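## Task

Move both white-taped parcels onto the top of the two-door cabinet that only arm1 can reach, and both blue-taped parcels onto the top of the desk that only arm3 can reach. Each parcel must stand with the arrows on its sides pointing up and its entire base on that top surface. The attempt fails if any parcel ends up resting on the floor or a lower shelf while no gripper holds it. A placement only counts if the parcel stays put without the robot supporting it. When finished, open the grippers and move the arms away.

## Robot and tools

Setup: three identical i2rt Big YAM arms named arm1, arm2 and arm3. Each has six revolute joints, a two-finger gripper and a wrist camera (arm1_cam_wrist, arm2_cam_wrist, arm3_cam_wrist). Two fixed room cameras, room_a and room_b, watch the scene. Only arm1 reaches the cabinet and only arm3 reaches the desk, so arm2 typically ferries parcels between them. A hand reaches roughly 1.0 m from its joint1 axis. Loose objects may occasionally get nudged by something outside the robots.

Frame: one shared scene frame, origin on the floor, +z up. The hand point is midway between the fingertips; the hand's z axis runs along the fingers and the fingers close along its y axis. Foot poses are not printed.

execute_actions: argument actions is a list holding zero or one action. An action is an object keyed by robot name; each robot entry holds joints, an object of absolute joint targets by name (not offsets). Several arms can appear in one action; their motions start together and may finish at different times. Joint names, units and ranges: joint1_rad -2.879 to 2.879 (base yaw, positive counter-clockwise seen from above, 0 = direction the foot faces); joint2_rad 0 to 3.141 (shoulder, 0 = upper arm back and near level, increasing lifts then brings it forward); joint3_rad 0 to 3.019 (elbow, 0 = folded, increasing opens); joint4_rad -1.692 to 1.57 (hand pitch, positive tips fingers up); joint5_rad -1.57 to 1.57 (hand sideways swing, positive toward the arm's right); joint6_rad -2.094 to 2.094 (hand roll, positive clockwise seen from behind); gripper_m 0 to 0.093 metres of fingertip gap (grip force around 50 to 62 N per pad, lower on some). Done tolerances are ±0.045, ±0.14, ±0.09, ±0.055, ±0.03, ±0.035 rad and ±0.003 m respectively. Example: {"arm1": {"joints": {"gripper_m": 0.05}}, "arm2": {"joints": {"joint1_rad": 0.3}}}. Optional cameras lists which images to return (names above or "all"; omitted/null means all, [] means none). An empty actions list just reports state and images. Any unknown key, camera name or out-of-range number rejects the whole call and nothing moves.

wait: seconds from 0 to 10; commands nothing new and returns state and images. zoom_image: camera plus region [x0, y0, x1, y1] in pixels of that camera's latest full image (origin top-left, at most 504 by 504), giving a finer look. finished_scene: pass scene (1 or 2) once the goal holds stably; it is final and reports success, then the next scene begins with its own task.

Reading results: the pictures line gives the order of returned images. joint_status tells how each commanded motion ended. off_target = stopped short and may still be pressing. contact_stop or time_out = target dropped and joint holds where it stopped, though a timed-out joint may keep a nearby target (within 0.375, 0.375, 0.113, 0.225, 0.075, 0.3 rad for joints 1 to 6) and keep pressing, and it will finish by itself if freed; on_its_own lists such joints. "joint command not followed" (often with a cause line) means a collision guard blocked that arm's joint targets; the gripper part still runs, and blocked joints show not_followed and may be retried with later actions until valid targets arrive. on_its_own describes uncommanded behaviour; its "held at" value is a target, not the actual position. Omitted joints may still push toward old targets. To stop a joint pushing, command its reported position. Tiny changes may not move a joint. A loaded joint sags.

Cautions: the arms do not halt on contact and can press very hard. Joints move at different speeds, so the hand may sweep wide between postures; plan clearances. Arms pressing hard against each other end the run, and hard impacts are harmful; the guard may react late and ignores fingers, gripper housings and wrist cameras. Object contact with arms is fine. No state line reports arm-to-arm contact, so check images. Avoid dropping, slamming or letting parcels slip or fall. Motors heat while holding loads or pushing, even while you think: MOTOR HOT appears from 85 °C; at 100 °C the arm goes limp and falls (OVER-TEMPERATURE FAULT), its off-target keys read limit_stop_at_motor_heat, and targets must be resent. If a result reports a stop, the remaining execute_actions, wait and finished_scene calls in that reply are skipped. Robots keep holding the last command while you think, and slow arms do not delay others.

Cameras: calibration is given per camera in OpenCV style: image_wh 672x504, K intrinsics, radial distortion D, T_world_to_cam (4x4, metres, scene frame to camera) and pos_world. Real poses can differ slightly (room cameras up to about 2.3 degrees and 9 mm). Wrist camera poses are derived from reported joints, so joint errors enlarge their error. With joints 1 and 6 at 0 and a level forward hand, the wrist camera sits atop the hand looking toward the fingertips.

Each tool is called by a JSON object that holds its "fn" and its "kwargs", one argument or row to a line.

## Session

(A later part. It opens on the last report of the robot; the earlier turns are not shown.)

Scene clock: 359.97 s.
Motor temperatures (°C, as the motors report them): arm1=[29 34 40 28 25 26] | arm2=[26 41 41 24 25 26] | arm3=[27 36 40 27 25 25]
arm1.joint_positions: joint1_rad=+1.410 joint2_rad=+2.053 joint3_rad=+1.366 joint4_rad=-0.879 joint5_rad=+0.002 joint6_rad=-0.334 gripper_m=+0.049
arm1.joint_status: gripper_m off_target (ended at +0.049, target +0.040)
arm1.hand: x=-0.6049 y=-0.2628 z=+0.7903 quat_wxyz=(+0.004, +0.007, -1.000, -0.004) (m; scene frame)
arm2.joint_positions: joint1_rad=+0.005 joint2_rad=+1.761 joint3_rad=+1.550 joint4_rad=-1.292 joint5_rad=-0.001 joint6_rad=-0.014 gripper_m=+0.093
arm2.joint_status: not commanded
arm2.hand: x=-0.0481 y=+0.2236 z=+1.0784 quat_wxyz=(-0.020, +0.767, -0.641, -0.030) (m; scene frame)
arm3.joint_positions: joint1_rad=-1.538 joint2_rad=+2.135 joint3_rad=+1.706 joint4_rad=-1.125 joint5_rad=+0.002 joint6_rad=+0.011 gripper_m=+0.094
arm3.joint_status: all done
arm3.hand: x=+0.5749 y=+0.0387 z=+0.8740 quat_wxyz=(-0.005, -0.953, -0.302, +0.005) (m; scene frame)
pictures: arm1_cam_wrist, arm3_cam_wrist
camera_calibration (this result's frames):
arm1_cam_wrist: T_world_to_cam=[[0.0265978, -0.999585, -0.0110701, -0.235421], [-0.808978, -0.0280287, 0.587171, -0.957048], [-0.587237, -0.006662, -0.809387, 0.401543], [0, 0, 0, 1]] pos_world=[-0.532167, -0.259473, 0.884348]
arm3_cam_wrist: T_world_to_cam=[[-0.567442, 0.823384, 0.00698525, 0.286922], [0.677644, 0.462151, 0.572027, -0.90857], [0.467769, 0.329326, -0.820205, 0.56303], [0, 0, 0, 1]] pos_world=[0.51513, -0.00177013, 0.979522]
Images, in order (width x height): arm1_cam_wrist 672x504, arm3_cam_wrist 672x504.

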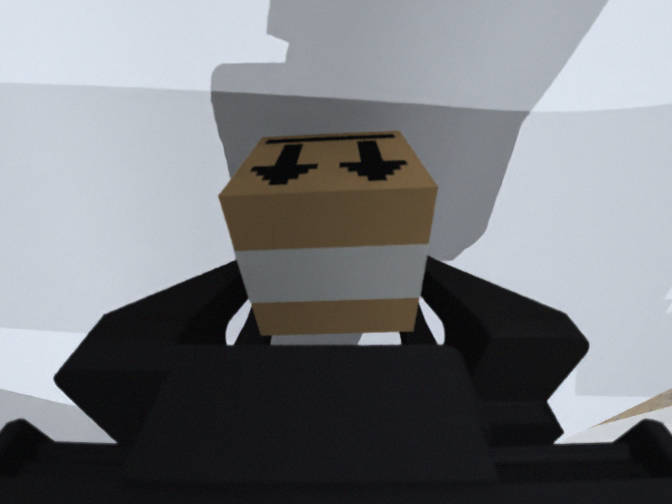

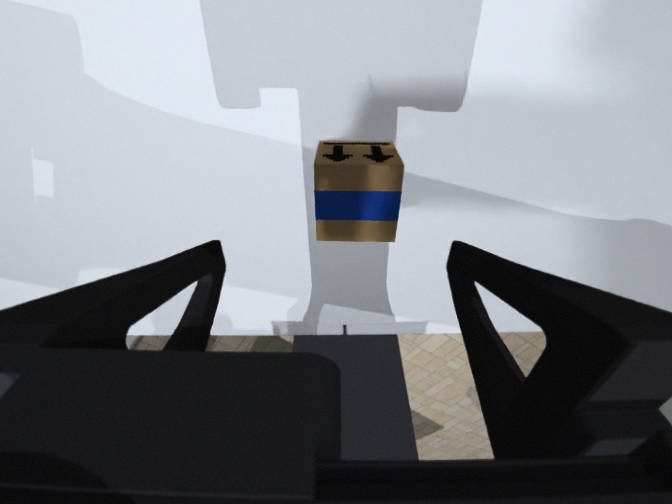

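{"fn": "execute_actions", "kwargs": {
  "actions": [
    {"arm1":{"joints":{"joint2_rad":1.78,"joint3_rad":1.40,"joint4_rad":-1.15}},"arm3":{"joints":{"joint1_rad":-1.572,"joint2_rad":2.14,"joint3_rad":1.59,"joint4_rad":-0.99}}}
  ],
  "cameras": ["arm3_cam_wrist"]
}}

Scene clock: 371.00 s.
Motor temperatures (°C, as the motors report them): arm1=[29 34 41 28 25 26] | arm2=[26 40 41 24 25 26] | arm3=[27 37 40 27 25 25]
arm1.joint_positions: joint1_rad=+1.410 joint2_rad=+1.783 joint3_rad=+1.372 joint4_rad=-1.138 joint5_rad=+0.002 joint6_rad=-0.334 gripper_m=+0.049
arm1.joint_status: all done
arm1.hand: x=-0.6321 y=-0.2549 z=+0.9324 quat_wxyz=(-0.005, +0.007, -1.000, -0.001) (m; scene frame)
arm2.joint_positions: joint1_rad=+0.005 joint2_rad=+1.761 joint3_rad=+1.550 joint4_rad=-1.292 joint5_rad=-0.001 joint6_rad=-0.014 gripper_m=+0.093
arm2.joint_status: not commanded
arm2.hand: x=-0.0481 y=+0.2236 z=+1.0784 quat_wxyz=(-0.020, +0.767, -0.641, -0.030) (m; scene frame)
arm3.joint_positions: joint1_rad=-1.569 joint2_rad=+2.134 joint3_rad=+1.595 joint4_rad=-1.006 joint5_rad=+0.002 joint6_rad=+0.011 gripper_m=+0.094
arm3.joint_status: all done
arm3.hand: x=+0.5787 y=+0.0642 z=+0.8371 quat_wxyz=(-0.006, -0.958, -0.287, +0.010) (m; scene frame)
pictures: arm3_cam_wrist
camera_calibration (this result's frames):
arm3_cam_wrist: T_world_to_cam=[[-0.541947, 0.840384, 0.00689912, 0.252524], [0.6957, 0.444007, 0.564676, -0.905012], [0.471482, 0.310824, -0.825284, 0.525891], [0, 0, 0, 1]] pos_world=[0.518523, 0.0261551, 0.943306]
Images, in order (width x height): arm3_cam_wrist 672x504.

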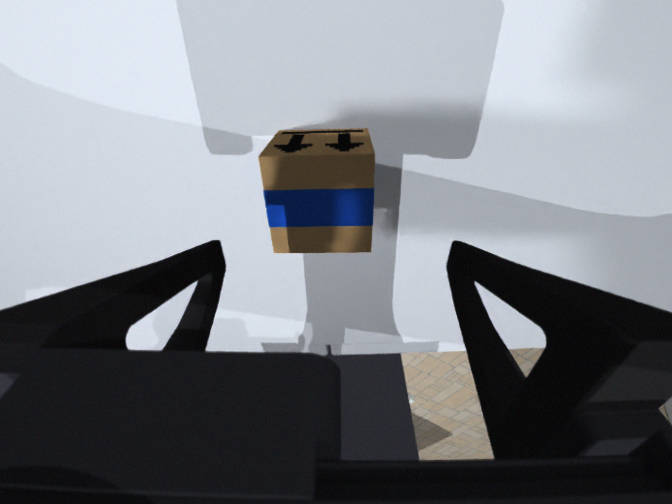

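{"fn": "execute_actions", "kwargs": {
  "actions": [
    {"arm1":{"joints":{"joint1_rad":-2.36,"joint3_rad":1.47,"joint4_rad":-1.2,"joint6_rad":0.0}},"arm2":{"joints":{"joint1_rad":0.6,"joint4_rad":0.82,"joint3_rad":1.2}},"arm3":{"joints":{"joint1_rad":-1.545,"joint2_rad":2.20,"joint3_rad":1.575,"joint4_rad":-0.91}}}
  ],
  "cameras": ["arm3_cam_wrist","arm1_cam_wrist"]
}}

Scene clock: 395.97 s.
Motor temperatures (°C, as the motors report them): arm1=[29 33 42 28 25 26] | arm2=[26 40 41 24 25 26] | arm3=[27 37 38 27 25 25]
arm1.joint_positions: joint1_rad=-2.367 joint2_rad=+1.786 joint3_rad=+1.432 joint4_rad=-1.187 joint5_rad=+0.001 joint6_rad=-0.012 gripper_m=+0.049
arm1.joint_status: all done
arm1.hand: x=-1.4372 y=+0.3466 z=+0.9680 quat_wxyz=(+0.010, -0.891, +0.454, +0.021) (m; scene frame)
arm2.joint_positions: joint1_rad=+0.612 joint2_rad=+1.756 joint3_rad=+1.191 joint4_rad=+0.802 joint5_rad=-0.001 joint6_rad=-0.014 gripper_m=+0.093
arm2.joint_status: all done
arm2.hand: x=-0.4588 y=+0.1964 z=+1.2607 quat_wxyz=(-0.310, +0.568, -0.237, -0.725) (m; scene frame)
arm3.joint_positions: joint1_rad=-1.552 joint2_rad=+2.188 joint3_rad=+1.584 joint4_rad=-0.926 joint5_rad=+0.002 joint6_rad=+0.011 gripper_m=+0.094
arm3.joint_status: all done
arm3.hand: x=+0.5806 y=+0.0526 z=+0.8017 quat_wxyz=(-0.008, -0.955, -0.295, +0.017) (m; scene frame)
pictures: arm1_cam_wrist, arm3_cam_wrist
camera_calibration (this result's frames):
arm1_cam_wrist: T_world_to_cam=[[0.801989, 0.597329, -0.00341255, 0.951343], [0.502936, -0.67215, 0.543387, 0.43348], [0.322287, -0.437507, -0.839475, 1.54617], [0, 0, 0, 1]] pos_world=[-1.47929, 0.399559, 1.06567]
arm3_cam_wrist: T_world_to_cam=[[-0.555808, 0.831285, 0.00653418, 0.272358], [0.69487, 0.460256, 0.552558, -0.871825], [0.456326, 0.311657, -0.833449, 0.514615], [0, 0, 0, 1]] pos_world=[0.522352, 0.014473, 0.90886]
Images, in order (width x height): arm1_cam_wrist 672x504, arm3_cam_wrist 672x504.

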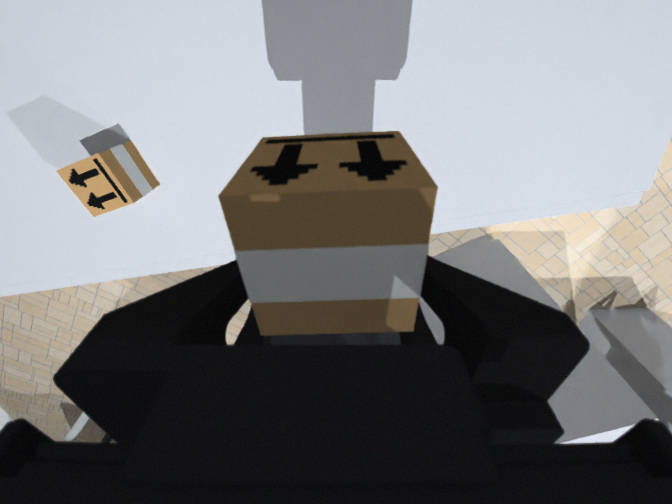

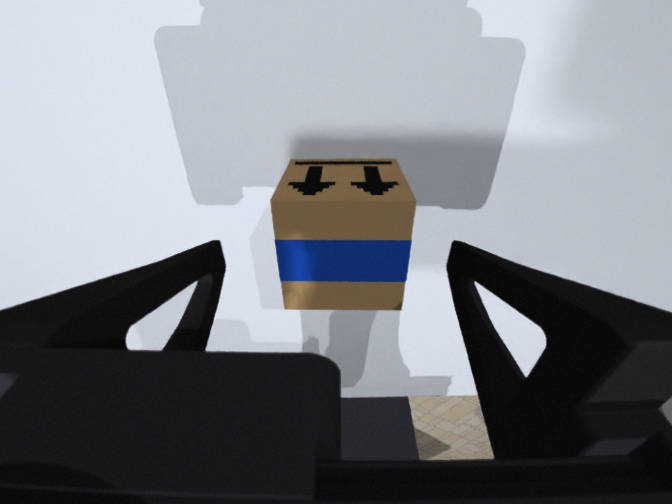

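{"fn": "execute_actions", "kwargs": {
  "actions": [
    {"arm1":{"joints":{"joint2_rad":2.065,"joint3_rad":1.385,"joint4_rad":-0.855}},"arm2":{"joints":{"joint1_rad":0.975,"joint2_rad":2.01,"joint3_rad":0.82,"joint4_rad":0.83}},"arm3":{"joints":{"joint2_rad":2.245}}}
  ],
  "cameras": ["arm1_cam_wrist","arm2_cam_wrist","arm3_cam_wrist"]
}}

Scene clock: 407.50 s.
Motor temperatures (°C, as the motors report them): arm1=[29 33 43 28 25 26] | arm2=[26 40 41 24 25 26] | arm3=[27 38 37 27 25 25]
arm1.joint_positions: joint1_rad=-2.367 joint2_rad=+2.082 joint3_rad=+1.360 joint4_rad=-0.869 joint5_rad=+0.001 joint6_rad=-0.012 gripper_m=+0.049
arm1.joint_status: all done
arm1.hand: x=-1.4470 y=+0.3595 z=+0.7900 quat_wxyz=(-0.002, -0.891, +0.454, -0.001) (m; scene frame)
arm2.joint_positions: joint1_rad=+0.982 joint2_rad=+2.020 joint3_rad=+0.793 joint4_rad=+0.815 joint5_rad=-0.003 joint6_rad=-0.014 gripper_m=+0.093
arm2.joint_status: all done
arm2.hand: x=-0.5064 y=-0.0688 z=+0.9011 quat_wxyz=(-0.119, +0.817, -0.172, -0.538) (m; scene frame)
arm3.joint_positions: joint1_rad=-1.552 joint2_rad=+2.231 joint3_rad=+1.584 joint4_rad=-0.925 joint5_rad=+0.002 joint6_rad=+0.011 gripper_m=+0.094
arm3.joint_status: all done
arm3.hand: x=+0.5879 y=+0.0575 z=+0.7761 quat_wxyz=(-0.002, -0.955, -0.295, -0.003) (m; scene frame)
pictures: arm1_cam_wrist, arm2_cam_wrist, arm3_cam_wrist
camera_calibration (this result's frames):
arm1_cam_wrist: T_world_to_cam=[[0.80202, 0.597276, -0.00498877, 0.95222], [0.487049, -0.649127, 0.58431, 0.480168], [0.345756, -0.471058, -0.811515, 1.42953], [0, 0, 0, 1]] pos_world=[-1.49184, 0.416345, 0.884271]
arm2_cam_wrist: T_world_to_cam=[[0.414308, 0.910069, 0.0111174, 0.264847], [0.781447, -0.349438, -0.516946, 0.843117], [-0.466572, 0.222863, -0.855946, 0.668294], [0, 0, 0, 1]] pos_world=[-0.456773, -0.09535, 1.00493]
arm3_cam_wrist: T_world_to_cam=[[-0.556305, 0.830945, 0.00741971, 0.272147], [0.674955, 0.446628, 0.587332, -0.879514], [0.484727, 0.331744, -0.809312, 0.451844], [0, 0, 0, 1]] pos_world=[0.526009, 0.0167791, 0.880231]
Images, in order (width x height): arm1_cam_wrist 672x504, arm2_cam_wrist 672x504, arm3_cam_wrist 672x504.

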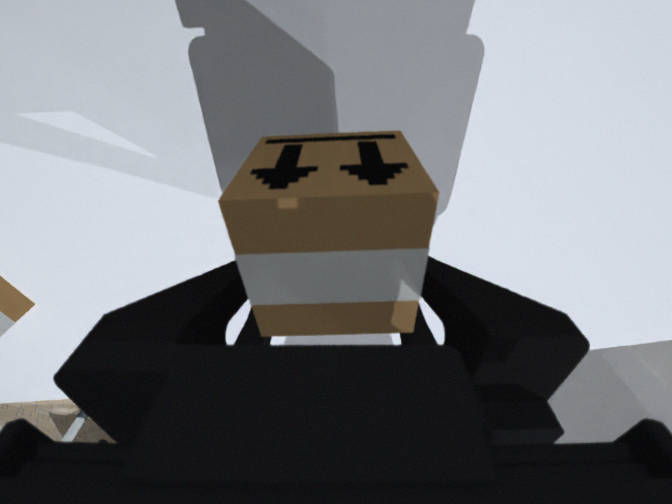

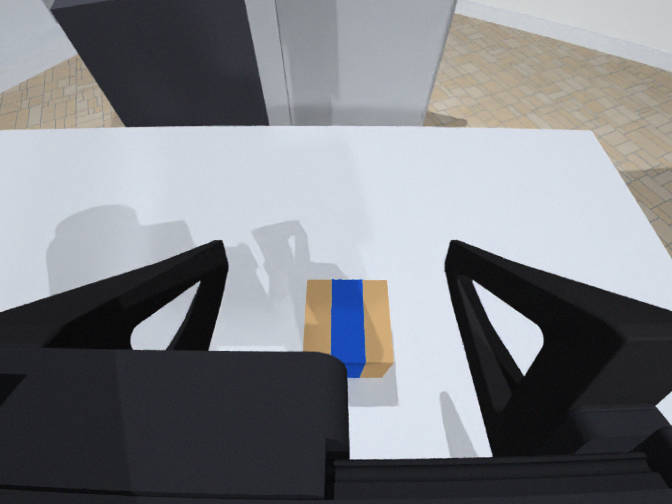

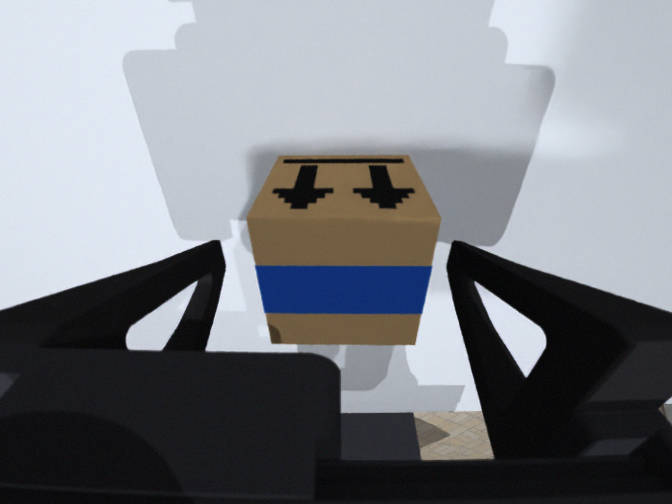

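{"fn": "execute_actions", "kwargs": {
  "actions": [
    {"arm1":{"joints":{"joint2_rad":2.115}},"arm2":{"joints":{"joint1_rad":0.96,"joint2_rad":2.275,"joint3_rad":0.885,"joint4_rad":1.035}},"arm3":{"joints":{"joint2_rad":2.262}}}
  ],
  "cameras": ["arm1_cam_wrist","arm2_cam_wrist","arm3_cam_wrist"]
}}

Scene clock: 420.23 s.
Motor temperatures (°C, as the motors report them): arm1=[29 33 42 28 25 26] | arm2=[26 40 40 25 25 26] | arm3=[27 38 37 27 25 25]
arm1.joint_positions: joint1_rad=-2.367 joint2_rad=+2.115 joint3_rad=+1.360 joint4_rad=-0.867 joint5_rad=+0.001 joint6_rad=-0.012 gripper_m=+0.049
arm1.joint_status: all done
arm1.hand: x=-1.4433 y=+0.3542 z=+0.7723 quat_wxyz=(-0.009, -0.891, +0.454, -0.015) (m; scene frame)
arm2.joint_positions: joint1_rad=+0.972 joint2_rad=+2.291 joint3_rad=+0.878 joint4_rad=+1.017 joint5_rad=-0.003 joint6_rad=-0.014 gripper_m=+0.093
arm2.joint_status: all done
arm2.hand: x=-0.5115 y=-0.0602 z=+0.8150 quat_wxyz=(-0.123, +0.812, -0.175, -0.543) (m; scene frame)
arm3.joint_positions: joint1_rad=-1.552 joint2_rad=+2.238 joint3_rad=+1.584 joint4_rad=-0.925 joint5_rad=+0.002 joint6_rad=+0.011 gripper_m=+0.094
arm3.joint_status: all done
arm3.hand: x=+0.5891 y=+0.0583 z=+0.7725 quat_wxyz=(-0.001, -0.955, -0.295, -0.006) (m; scene frame)
pictures: arm1_cam_wrist, arm2_cam_wrist, arm3_cam_wrist
camera_calibration (this result's frames):
arm1_cam_wrist: T_world_to_cam=[[0.802066, 0.597208, -0.00575843, 0.95302], [0.476049, -0.633464, 0.61, 0.444046], [0.360649, -0.492002, -0.79238, 1.42559], [0, 0, 0, 1]] pos_world=[-1.48991, 0.413531, 0.864233]
arm2_cam_wrist: T_world_to_cam=[[0.423139, 0.905997, 0.011065, 0.264433], [0.771012, -0.353628, -0.529611, 0.810362], [-0.475913, 0.23263, -0.848169, 0.579728], [0, 0, 0, 1]] pos_world=[-0.460791, -0.0878719, 0.917958]
arm3_cam_wrist: T_world_to_cam=[[-0.556379, 0.830894, 0.00754523, 0.272122], [0.671986, 0.444593, 0.59226, -0.880445], [0.488751, 0.334591, -0.805712, 0.442821], [0, 0, 0, 1]] pos_world=[0.52662, 0.0171715, 0.876185]
Images, in order (width x height): arm1_cam_wrist 672x504, arm2_cam_wrist 672x504, arm3_cam_wrist 672x504.

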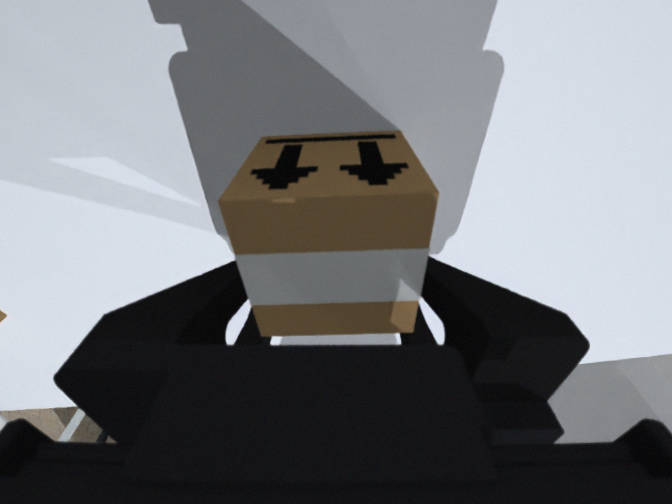

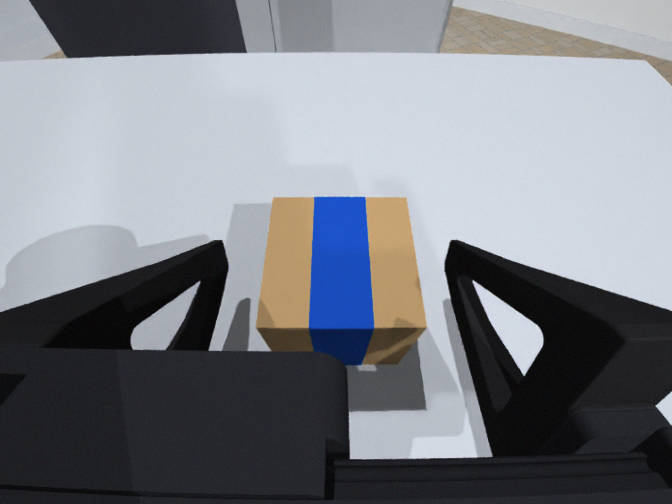

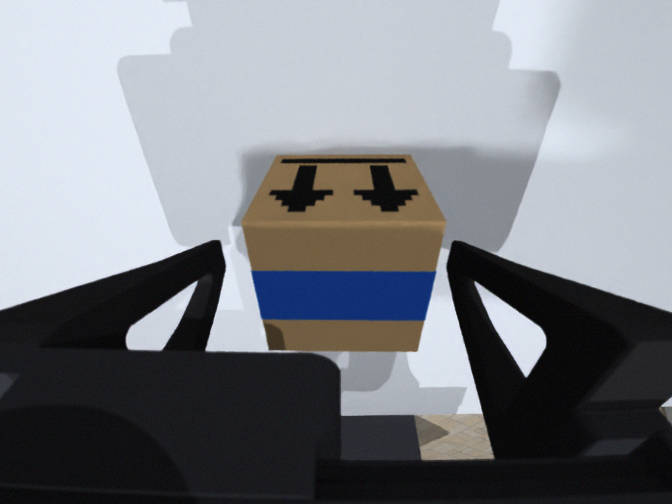

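{"fn": "execute_actions", "kwargs": {
  "actions": [
    {"arm1":{"joints":{"joint4_rad":-0.805}},"arm2":{"joints":{"joint2_rad":2.335,"joint4_rad":1.07}},"arm3":{"joints":{"gripper_m":0.040}}}
  ],
  "cameras": ["arm1_cam_wrist","arm2_cam_wrist","arm3_cam_wrist"]
}}

Scene clock: 426.40 s.
Motor temperatures (°C, as the motors report them): arm1=[29 33 41 28 25 26] | arm2=[26 40 39 25 25 26] | arm3=[27 38 37 27 25 25]
arm1.joint_positions: joint1_rad=-2.367 joint2_rad=+2.115 joint3_rad=+1.360 joint4_rad=-0.822 joint5_rad=+0.001 joint6_rad=-0.012 gripper_m=+0.049
arm1.joint_status: all done
arm1.hand: x=-1.4498 y=+0.3634 z=+0.7722 quat_wxyz=(+0.001, -0.891, +0.454, +0.005) (m; scene frame)
arm2.joint_positions: joint1_rad=+0.972 joint2_rad=+2.326 joint3_rad=+0.878 joint4_rad=+1.053 joint5_rad=-0.003 joint6_rad=-0.014 gripper_m=+0.093
arm2.joint_status: all done
arm2.hand: x=-0.5072 y=-0.0623 z=+0.8027 quat_wxyz=(-0.123, +0.812, -0.175, -0.544) (m; scene frame)
arm3.joint_positions: joint1_rad=-1.552 joint2_rad=+2.238 joint3_rad=+1.584 joint4_rad=-0.925 joint5_rad=+0.002 joint6_rad=+0.011 gripper_m=+0.049
arm3.joint_status: gripper_m off_target (ended at +0.049, target +0.040)
arm3.hand: x=+0.5890 y=+0.0582 z=+0.7725 quat_wxyz=(-0.001, -0.955, -0.295, -0.006) (m; scene frame)
pictures: arm1_cam_wrist, arm2_cam_wrist, arm3_cam_wrist
camera_calibration (this result's frames):
arm1_cam_wrist: T_world_to_cam=[[0.802005, 0.597299, -0.00465819, 0.951779], [0.491616, -0.655632, 0.573115, 0.512163], [0.339267, -0.461931, -0.819462, 1.41132], [0, 0, 0, 1]] pos_world=[-1.49393, 0.419226, 0.867428]
arm2_cam_wrist: T_world_to_cam=[[0.423153, 0.905991, 0.0110665, 0.264602], [0.770462, -0.353372, -0.530581, 0.800231], [-0.476791, 0.233043, -0.847562, 0.57091], [0, 0, 0, 1]] pos_world=[-0.45631, -0.0899949, 0.90554]
arm3_cam_wrist: T_world_to_cam=[[-0.556691, 0.830685, 0.00753303, 0.272329], [0.672002, 0.44498, 0.591951, -0.880162], [0.488373, 0.334596, -0.805939, 0.443274], [0, 0, 0, 1]] pos_world=[0.526591, 0.0171173, 0.876212]
Images, in order (width x height): arm1_cam_wrist 672x504, arm2_cam_wrist 672x504, arm3_cam_wrist 672x504.

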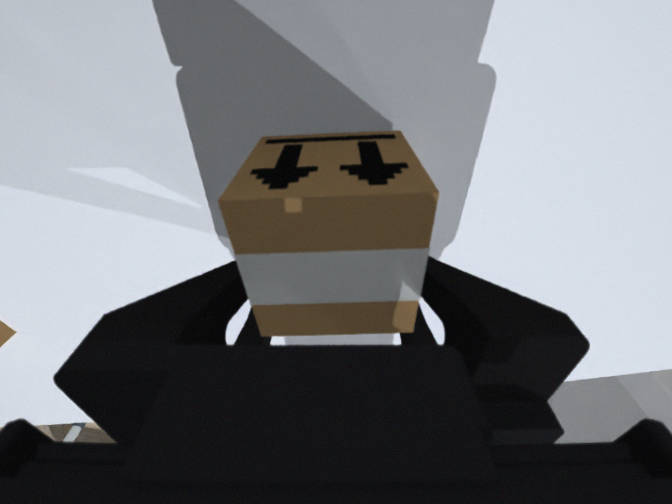

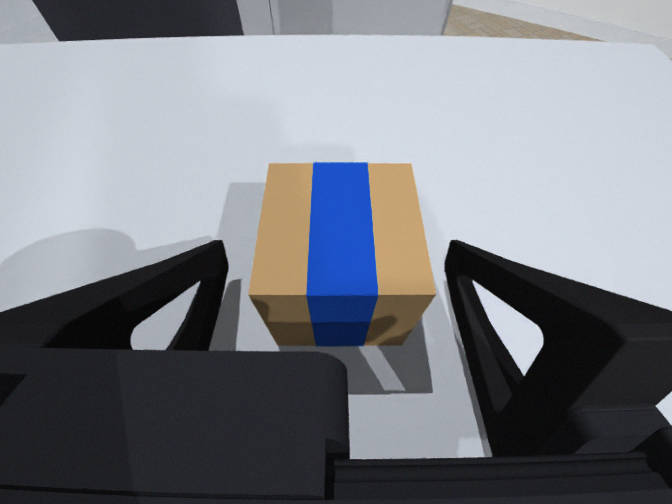

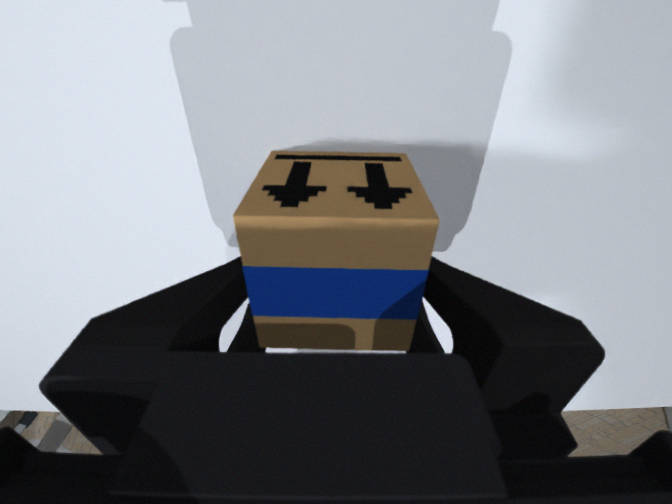

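{"fn": "execute_actions", "kwargs": {
  "actions": [
    {"arm1":{"joints":{"joint2_rad":2.14}},"arm2":{"joints":{"gripper_m":0.040}},"arm3":{"joints":{"joint2_rad":1.85,"joint3_rad":1.6,"joint4_rad":-1.25}}}
  ],
  "cameras": ["arm1_cam_wrist","arm2_cam_wrist"]
}}

Scene clock: 433.93 s.
Motor temperatures (°C, as the motors report them): arm1=[29 33 41 28 25 26] | arm2=[26 40 38 25 25 26] | arm3=[27 38 37 27 25 25]
arm1.joint_positions: joint1_rad=-2.367 joint2_rad=+2.116 joint3_rad=+1.360 joint4_rad=-0.822 joint5_rad=+0.001 joint6_rad=-0.012 gripper_m=+0.049
arm1.joint_status: all done
arm1.hand: x=-1.4497 y=+0.3633 z=+0.7718 quat_wxyz=(+0.001, -0.891, +0.454, +0.005) (m; scene frame)
arm2.joint_positions: joint1_rad=+0.972 joint2_rad=+2.326 joint3_rad=+0.878 joint4_rad=+1.053 joint5_rad=-0.002 joint6_rad=-0.014 gripper_m=+0.049
arm2.joint_status: gripper_m off_target (ended at +0.049, target +0.040)
arm2.hand: x=-0.5071 y=-0.0622 z=+0.8027 quat_wxyz=(-0.123, +0.811, -0.175, -0.544) (m; scene frame)
arm3.joint_positions: joint1_rad=-1.552 joint2_rad=+1.851 joint3_rad=+1.584 joint4_rad=-1.236 joint5_rad=+0.002 joint6_rad=+0.011 gripper_m=+0.049
arm3.joint_status: all done
arm3.hand: x=+0.6152 y=+0.0785 z=+0.9943 quat_wxyz=(-0.012, -0.955, -0.295, +0.030) (m; scene frame)
pictures: arm1_cam_wrist, arm2_cam_wrist
camera_calibration (this result's frames):
arm1_cam_wrist: T_world_to_cam=[[0.802006, 0.597298, -0.00467657, 0.951798], [0.491364, -0.655274, 0.57374, 0.511288], [0.339629, -0.46244, -0.819024, 1.41127], [0, 0, 0, 1]] pos_world=[-1.49388, 0.419153, 0.866967]
arm2_cam_wrist: T_world_to_cam=[[0.423472, 0.90584, 0.0112107, 0.264573], [0.77037, -0.353575, -0.53058, 0.80017], [-0.476656, 0.233322, -0.847561, 0.570994], [0, 0, 0, 1]] pos_world=[-0.456299, -0.0899668, 0.90554]
Images, in order (width x height): arm1_cam_wrist 672x504, arm2_cam_wrist 672x504.

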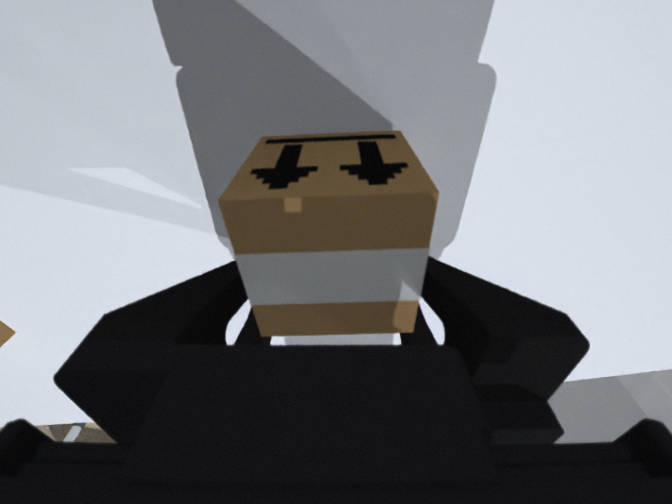

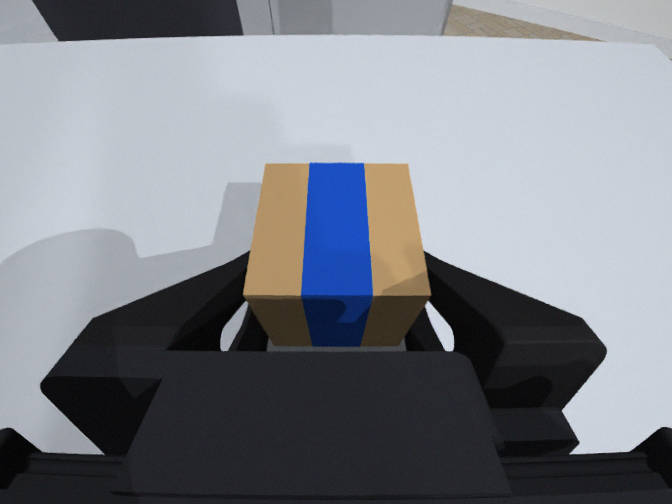

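{"fn": "execute_actions", "kwargs": {
  "actions": [
    {"arm1":{"joints":{"joint2_rad":2.116,"gripper_m":0.093}},"arm2":{"joints":{"joint2_rad":1.85,"joint3_rad":1.3}},"arm3":{"joints":{"joint1_rad":0.85,"joint2_rad":1.95}}}
  ],
  "cameras": ["arm1_cam_wrist","arm3_cam_wrist"]
}}

Scene clock: 447.43 s.
Motor temperatures (°C, as the motors report them): arm1=[29 33 41 28 25 26] | arm2=[26 40 38 25 25 26] | arm3=[27 37 39 27 25 25]
arm1.joint_positions: joint1_rad=-2.367 joint2_rad=+2.116 joint3_rad=+1.360 joint4_rad=-0.820 joint5_rad=+0.001 joint6_rad=-0.012 gripper_m=+0.093
arm1.joint_status: all done
arm1.hand: x=-1.4500 y=+0.3636 z=+0.7718 quat_wxyz=(+0.002, -0.891, +0.454, +0.005) (m; scene frame)
arm2.joint_positions: joint1_rad=+0.972 joint2_rad=+1.861 joint3_rad=+1.288 joint4_rad=+1.068 joint5_rad=-0.002 joint6_rad=-0.014 gripper_m=+0.049
arm2.joint_status: all done
arm2.hand: x=-0.6195 y=-0.0086 z=+1.3020 quat_wxyz=(-0.192, +0.497, -0.107, -0.839) (m; scene frame)
arm3.joint_positions: joint1_rad=+0.859 joint2_rad=+1.964 joint3_rad=+1.584 joint4_rad=-1.236 joint5_rad=-0.002 joint6_rad=+0.011 gripper_m=+0.049
arm3.joint_status: all done
arm3.hand: x=+1.6575 y=+0.3396 z=+0.9379 quat_wxyz=(+0.019, -0.065, -0.998, +0.000) (m; scene frame)
pictures: arm1_cam_wrist, arm3_cam_wrist
camera_calibration (this result's frames):
arm1_cam_wrist: T_world_to_cam=[[0.802004, 0.597301, -0.00463063, 0.951747], [0.491992, -0.656168, 0.572177, 0.514111], [0.338723, -0.461166, -0.820117, 1.41061], [0, 0, 0, 1]] pos_world=[-1.49405, 0.419388, 0.867106]
arm3_cam_wrist: T_world_to_cam=[[-0.13913, -0.99016, 0.0150509, 0.551434], [-0.780927, 0.11905, 0.613173, 0.677662], [-0.608931, 0.073557, -0.789806, 1.85285], [0, 0, 0, 1]] pos_world=[1.73418, 0.329042, 1.03957]
Images, in order (width x height): arm1_cam_wrist 672x504, arm3_cam_wrist 672x504.

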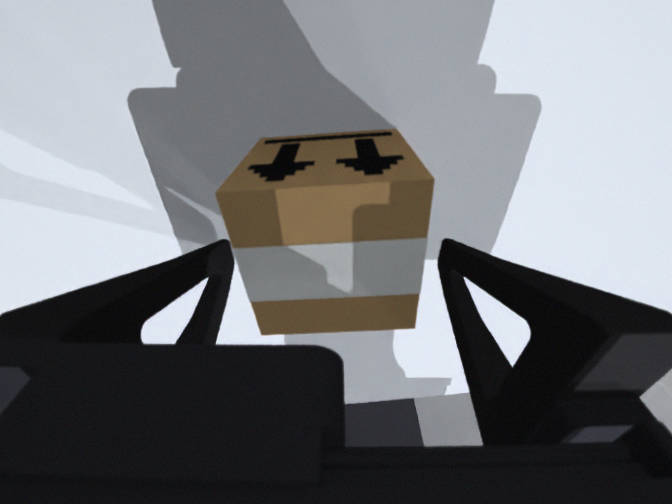

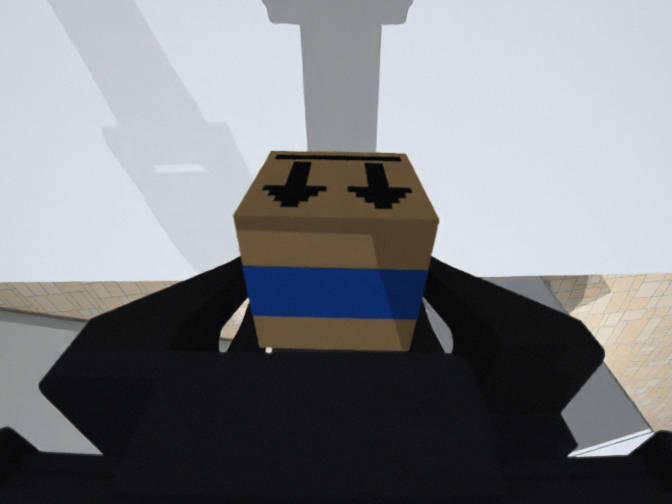

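{"fn": "execute_actions", "kwargs": {
  "actions": [
    {"arm1":{"joints":{"joint2_rad":1.9}},"arm2":{"joints":{"joint1_rad":-1.115,"joint3_rad":2.16,"joint4_rad":-1.64}},"arm3":{"joints":{"joint2_rad":2.19,"joint3_rad":1.53,"joint4_rad":-0.885}}}
  ],
  "cameras": ["arm1_cam_wrist","arm2_cam_wrist","arm3_cam_wrist"]
}}

Scene clock: 455.03 s.
Motor temperatures (°C, as the motors report them): arm1=[29 33 41 28 25 26] | arm2=[27 40 40 25 25 26] | arm3=[27 38 39 27 25 25]
arm1.joint_positions: joint1_rad=-2.367 joint2_rad=+1.898 joint3_rad=+1.362 joint4_rad=-0.817 joint5_rad=+0.001 joint6_rad=-0.012 gripper_m=+0.093
arm1.joint_status: all done
arm1.hand: x=-1.4697 y=+0.3921 z=+0.8935 quat_wxyz=(+0.053, -0.885, +0.451, +0.104) (m; scene frame)
arm2.joint_positions: joint1_rad=-1.126 joint2_rad=+1.873 joint3_rad=+2.096 joint4_rad=-1.633 joint5_rad=+0.002 joint6_rad=-0.014 gripper_m=+0.049
arm2.joint_status: all done
arm2.hand: x=+0.5467 y=+0.0274 z=+1.2228 quat_wxyz=(-0.074, +0.303, -0.950, -0.025) (m; scene frame)
arm3.joint_positions: joint1_rad=+0.859 joint2_rad=+2.206 joint3_rad=+1.523 joint4_rad=-0.900 joint5_rad=-0.002 joint6_rad=+0.011 gripper_m=+0.049
arm3.joint_status: all done
arm3.hand: x=+1.6797 y=+0.3365 z=+0.7794 quat_wxyz=(+0.003, -0.065, -0.998, +0.001) (m; scene frame)
pictures: arm1_cam_wrist, arm2_cam_wrist, arm3_cam_wrist
camera_calibration (this result's frames):
arm1_cam_wrist: T_world_to_cam=[[0.802129, 0.597151, 0.000745423, 0.946574], [0.552974, -0.743257, 0.376548, 0.771383], [0.22541, -0.301628, -0.926397, 1.39611], [0, 0, 0, 1]] pos_world=[-1.50053, 0.429196, 1.00219]
arm2_cam_wrist: T_world_to_cam=[[0.577502, -0.816378, 0.00416389, -0.29601], [-0.729805, -0.513961, 0.45081, -0.132539], [-0.365891, -0.263382, -0.89261, 1.41661], [0, 0, 0, 1]] pos_world=[0.592544, 0.0633344, 1.32546]
arm3_cam_wrist: T_world_to_cam=[[-0.13951, -0.990116, 0.0143849, 0.554905], [-0.800708, 0.121345, 0.586636, 0.845758], [-0.582583, 0.0703235, -0.809723, 1.7138], [0, 0, 0, 1]] pos_world=[1.75305, 0.326272, 0.883567]
Images, in order (width x height): arm1_cam_wrist 672x504, arm2_cam_wrist 672x504, arm3_cam_wrist 672x504.

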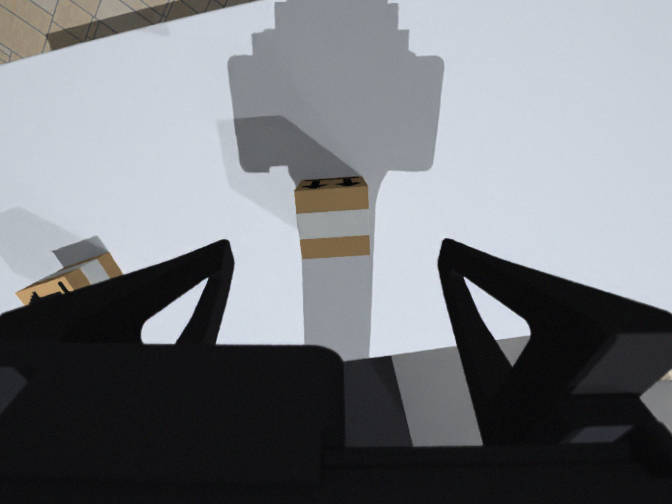

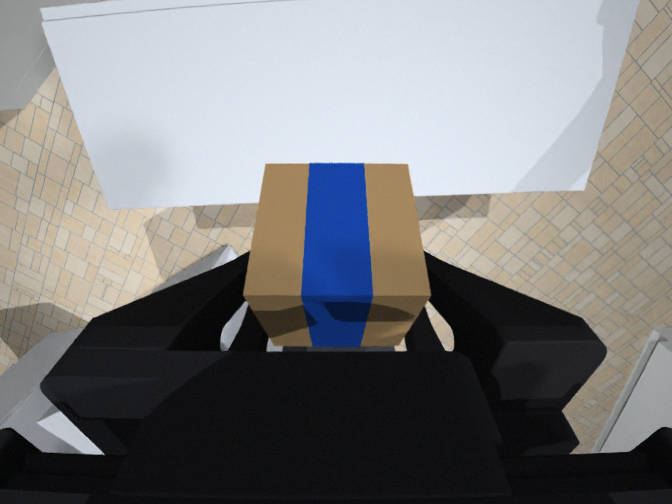

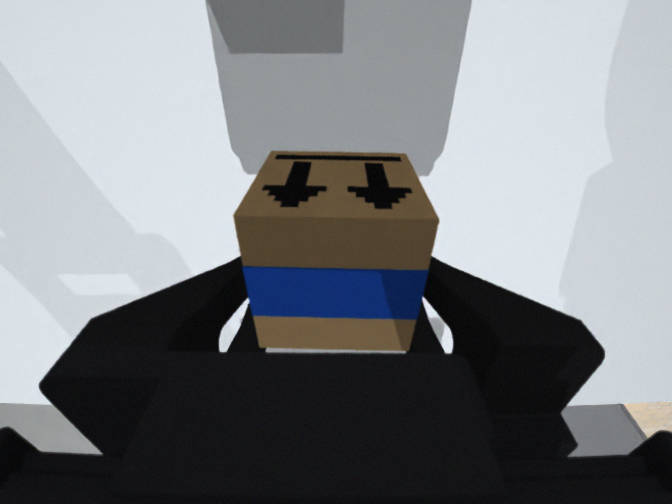

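{"fn": "execute_actions", "kwargs": {
  "actions": [
    {"arm1":{"joints":{"joint1_rad":-1.85,"joint2_rad":1.96,"joint3_rad":1.49,"joint4_rad":-1.05,"joint5_rad":0.45,"joint6_rad":-1.57}},"arm2":{"joints":{"joint2_rad":2.50,"joint3_rad":2.17,"joint4_rad":-1.56}},"arm3":{"joints":{"joint2_rad":2.243,"joint4_rad":-0.858}}}
  ],
  "cameras": ["arm1_cam_wrist","arm2_cam_wrist","arm3_cam_wrist"]
}}

Scene clock: 464.30 s.
Motor temperatures (°C, as the motors report them): arm1=[29 33 42 28 25 26] | arm2=[26 40 43 24 25 26] | arm3=[27 38 38 27 25 25]
arm1.joint_positions: joint1_rad=-1.847 joint2_rad=+1.962 joint3_rad=+1.446 joint4_rad=-1.038 joint5_rad=+0.448 joint6_rad=-1.555 gripper_m=+0.093
arm1.joint_status: all done
arm1.hand: x=-1.6106 y=+0.2166 z=+0.8981 quat_wxyz=(+0.136, -0.827, -0.515, -0.180) (m; scene frame)
arm2.joint_positions: joint1_rad=-1.126 joint2_rad=+2.506 joint3_rad=+2.131 joint4_rad=-1.559 joint5_rad=+0.002 joint6_rad=-0.014 gripper_m=+0.049
arm2.joint_status: all done
arm2.hand: x=+0.5630 y=+0.0414 z=+0.8396 quat_wxyz=(+0.176, +0.300, -0.936, +0.052) (m; scene frame)
arm3.joint_positions: joint1_rad=+0.859 joint2_rad=+2.227 joint3_rad=+1.523 joint4_rad=-0.874 joint5_rad=-0.002 joint6_rad=+0.011 gripper_m=+0.049
arm3.joint_status: all done
arm3.hand: x=+1.6814 y=+0.3362 z=+0.7671 quat_wxyz=(+0.000, -0.065, -0.998, +0.001) (m; scene frame)
pictures: arm1_cam_wrist, arm2_cam_wrist, arm3_cam_wrist
camera_calibration (this result's frames):
arm1_cam_wrist: T_world_to_cam=[[-0.904487, 0.425321, 0.0317018, -1.57492], [0.228265, 0.419958, 0.878368, -0.508449], [0.360275, 0.801709, -0.476932, 0.953777], [0, 0, 0, 1]] pos_world=[-1.65206, 0.118722, 0.95142]
arm2_cam_wrist: T_world_to_cam=[[0.580394, -0.814332, -0.00262906, -0.288426], [-0.443551, -0.318834, 0.83762, -0.434683], [-0.682939, -0.484983, -0.546247, 0.981093], [0, 0, 0, 1]] pos_world=[0.644623, 0.102348, 0.89926]
arm3_cam_wrist: T_world_to_cam=[[-0.139565, -0.99011, 0.0142843, 0.555244], [-0.803589, 0.121679, 0.582614, 0.862154], [-0.57859, 0.0698339, -0.812623, 1.7005], [0, 0, 0, 1]] pos_world=[1.7542, 0.326095, 0.871629]
Images, in order (width x height): arm1_cam_wrist 672x504, arm2_cam_wrist 672x504, arm3_cam_wrist 672x504.

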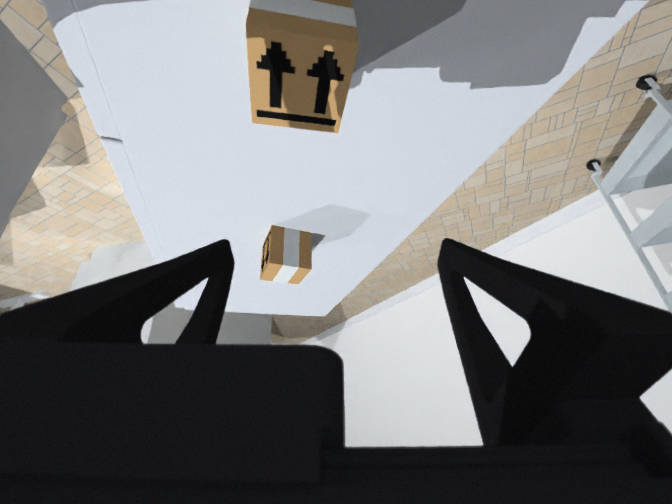

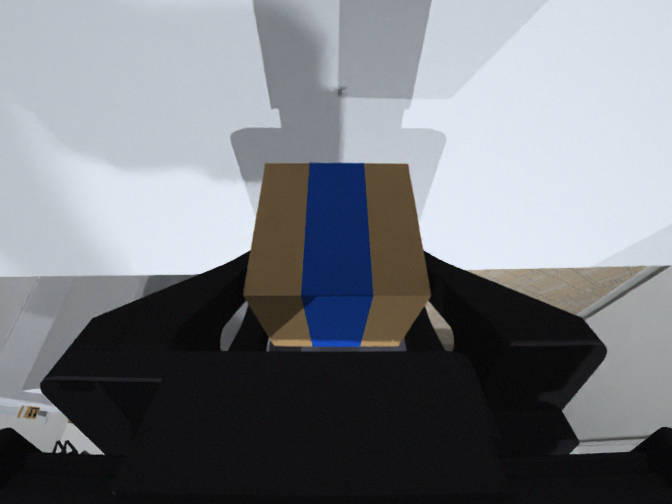

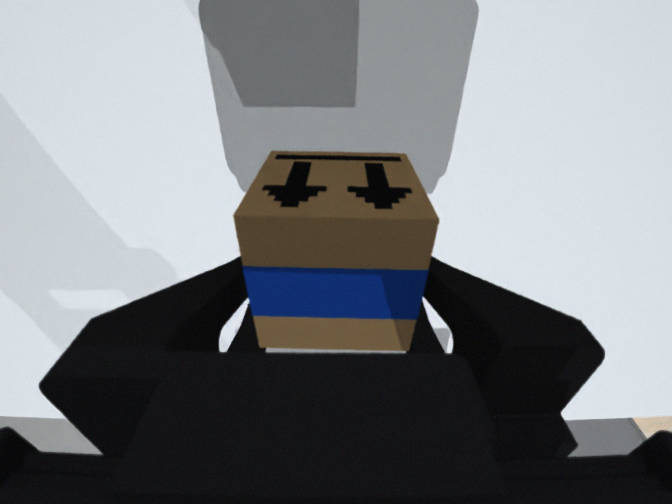

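{"fn": "execute_actions", "kwargs": {
  "actions": [
    {"arm1":{"joints":{"joint1_rad":-1.815,"joint2_rad":2.055,"joint3_rad":1.425,"joint4_rad":-0.992,"joint6_rad":-1.355}},"arm2":{"joints":{"joint2_rad":2.555,"joint4_rad":-1.525}},"arm3":{"joints":{"joint2_rad":2.262,"joint4_rad":-0.838}}}
  ],
  "cameras": ["arm1_cam_wrist","arm2_cam_wrist","arm3_cam_wrist"]
}}

Scene clock: 515.93 s.
Motor temperatures (°C, as the motors report them): arm1=[29 34 43 28 25 26] | arm2=[26 42 44 24 25 26] | arm3=[27 38 37 27 25 25]
arm1.joint_positions: joint1_rad=-1.821 joint2_rad=+2.070 joint3_rad=+1.410 joint4_rad=-1.004 joint5_rad=+0.448 joint6_rad=-1.370 gripper_m=+0.093
arm1.joint_status: all done
arm1.hand: x=-1.5991 y=+0.1961 z=+0.8290 quat_wxyz=(+0.112, -0.859, -0.458, -0.199) (m; scene frame)
arm2.joint_positions: joint1_rad=-1.126 joint2_rad=+2.550 joint3_rad=+2.131 joint4_rad=-1.532 joint5_rad=+0.002 joint6_rad=-0.014 gripper_m=+0.049
arm2.joint_status: all done
arm2.hand: x=+0.5602 y=+0.0396 z=+0.8103 quat_wxyz=(+0.184, +0.299, -0.935, +0.054) (m; scene frame)
arm3.joint_positions: joint1_rad=+0.859 joint2_rad=+2.244 joint3_rad=+1.523 joint4_rad=-0.854 joint5_rad=-0.002 joint6_rad=+0.011 gripper_m=+0.049
arm3.joint_status: all done
arm3.hand: x=+1.6821 y=+0.3361 z=+0.7569 quat_wxyz=(-0.001, -0.065, -0.998, +0.001) (m; scene frame)
pictures: arm1_cam_wrist, arm2_cam_wrist, arm3_cam_wrist
camera_calibration (this result's frames):
arm1_cam_wrist: T_world_to_cam=[[-0.836462, 0.548014, 0.00340732, -1.44545], [0.260623, 0.392317, 0.882136, -0.387783], [0.482086, 0.738761, -0.470983, 1.13528], [0, 0, 0, 1]] pos_world=[-1.6553, 0.10556, 0.881698]
arm2_cam_wrist: T_world_to_cam=[[0.580435, -0.814301, -0.00287127, -0.288112], [-0.431893, -0.310839, 0.846669, -0.426219], [-0.690336, -0.490196, -0.532113, 0.955205], [0, 0, 0, 1]] pos_world=[0.642562, 0.101142, 0.868316]
arm3_cam_wrist: T_world_to_cam=[[-0.13959, -0.990107, 0.0142378, 0.555448], [-0.804912, 0.121832, 0.580753, 0.872233], [-0.576743, 0.0696074, -0.813955, 1.69069], [0, 0, 0, 1]] pos_world=[1.7547, 0.326003, 0.861688]
Images, in order (width x height): arm1_cam_wrist 672x504, arm2_cam_wrist 672x504, arm3_cam_wrist 672x504.

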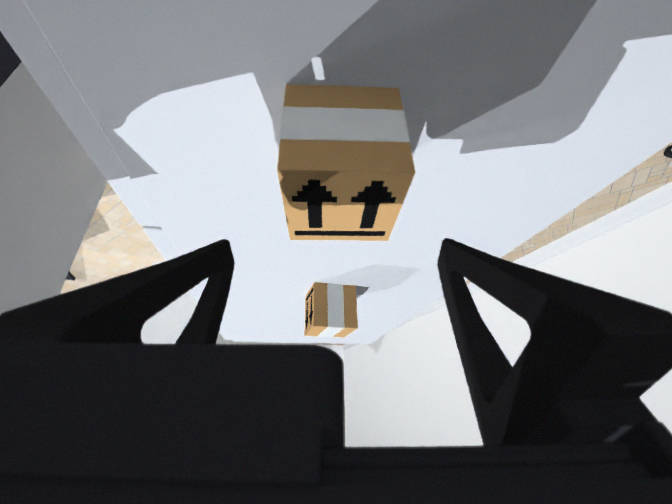

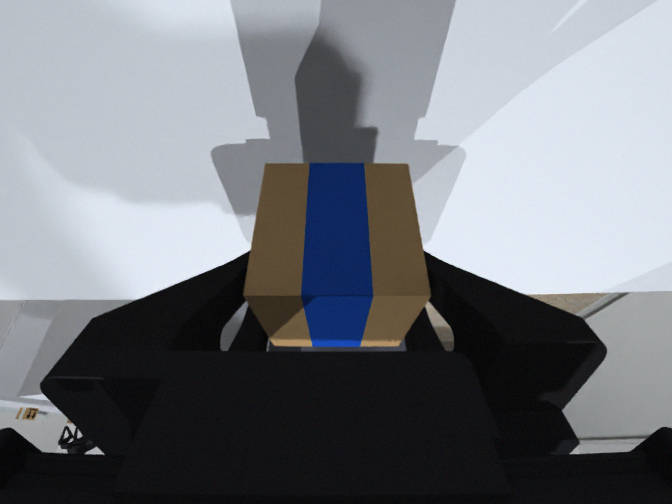

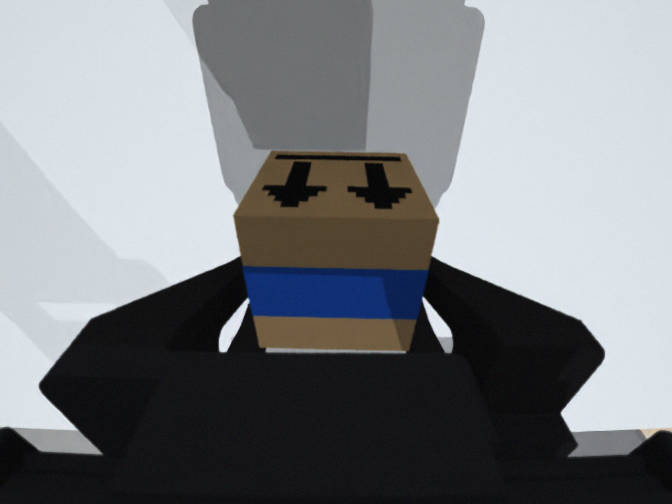

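{"fn": "execute_actions", "kwargs": {
  "actions": [
    {"arm1":{"joints":{"joint2_rad":2.135,"joint4_rad":-0.922}},"arm2":{"joints":{"joint2_rad":2.59,"joint4_rad":-1.50}},"arm3":{"joints":{"joint2_rad":2.28,"joint4_rad":-0.822}}}
  ],
  "cameras": ["arm1_cam_wrist","arm2_cam_wrist","arm3_cam_wrist"]
}}

Scene clock: 523.27 s.
Motor temperatures (°C, as the motors report them): arm1=[29 34 42 28 25 26] | arm2=[26 42 44 24 25 26] | arm3=[27 38 37 27 25 25]
arm1.joint_positions: joint1_rad=-1.821 joint2_rad=+2.142 joint3_rad=+1.410 joint4_rad=-0.935 joint5_rad=+0.448 joint6_rad=-1.369 gripper_m=+0.093
arm1.joint_status: all done
arm1.hand: x=-1.6020 y=+0.1976 z=+0.7897 quat_wxyz=(+0.111, -0.859, -0.458, -0.199) (m; scene frame)
arm2.joint_positions: joint1_rad=-1.126 joint2_rad=+2.580 joint3_rad=+2.131 joint4_rad=-1.507 joint5_rad=+0.002 joint6_rad=-0.014 gripper_m=+0.049
arm2.joint_status: all done
arm2.hand: x=+0.5588 y=+0.0388 z=+0.7897 quat_wxyz=(+0.186, +0.299, -0.934, +0.055) (m; scene frame)
arm3.joint_positions: joint1_rad=+0.859 joint2_rad=+2.262 joint3_rad=+1.523 joint4_rad=-0.839 joint5_rad=-0.002 joint6_rad=+0.011 gripper_m=+0.049
arm3.joint_status: all done
arm3.hand: x=+1.6816 y=+0.3361 z=+0.7466 quat_wxyz=(+0.000, -0.065, -0.998, +0.001) (m; scene frame)
pictures: arm1_cam_wrist, arm2_cam_wrist, arm3_cam_wrist
camera_calibration (this result's frames):
arm1_cam_wrist: T_world_to_cam=[[-0.835895, 0.548888, 0.000908851, -1.44584], [0.258939, 0.392875, 0.882383, -0.355889], [0.483972, 0.737815, -0.470531, 1.11987], [0, 0, 0, 1]] pos_world=[-1.65841, 0.107171, 0.842277]
arm2_cam_wrist: T_world_to_cam=[[0.580447, -0.814293, -0.00294299, -0.287978], [-0.428425, -0.308461, 0.849296, -0.413676], [-0.692484, -0.491711, -0.527908, 0.940805], [0, 0, 0, 1]] pos_world=[0.641419, 0.100503, 0.847144]
arm3_cam_wrist: T_world_to_cam=[[-0.139565, -0.99011, 0.0142843, 0.555475], [-0.803589, 0.121679, 0.582614, 0.874216], [-0.57859, 0.0698339, -0.812623, 1.684], [0, 0, 0, 1]] pos_world=[1.75438, 0.326008, 0.85119]
Images, in order (width x height): arm1_cam_wrist 672x504, arm2_cam_wrist 672x504, arm3_cam_wrist 672x504.

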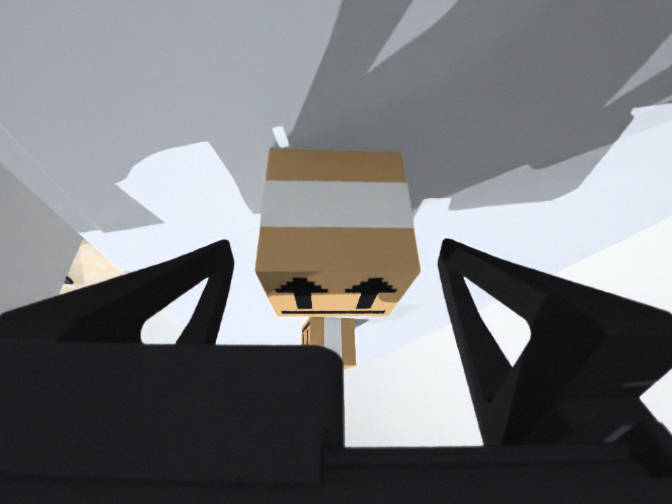

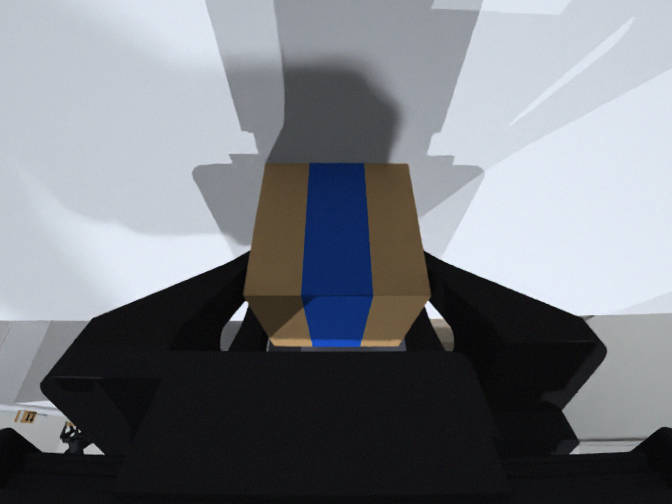

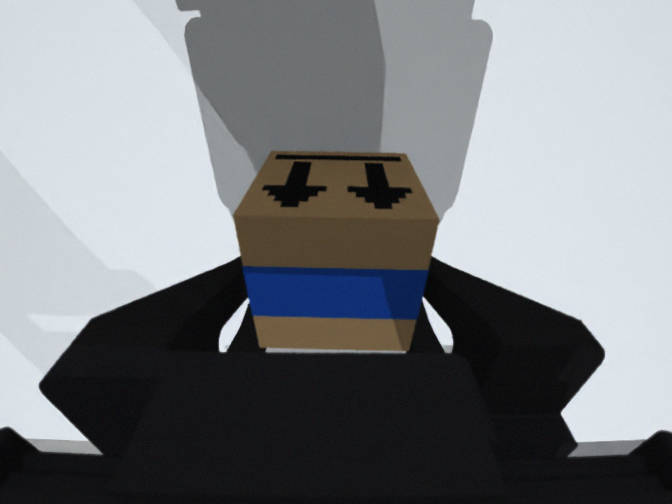

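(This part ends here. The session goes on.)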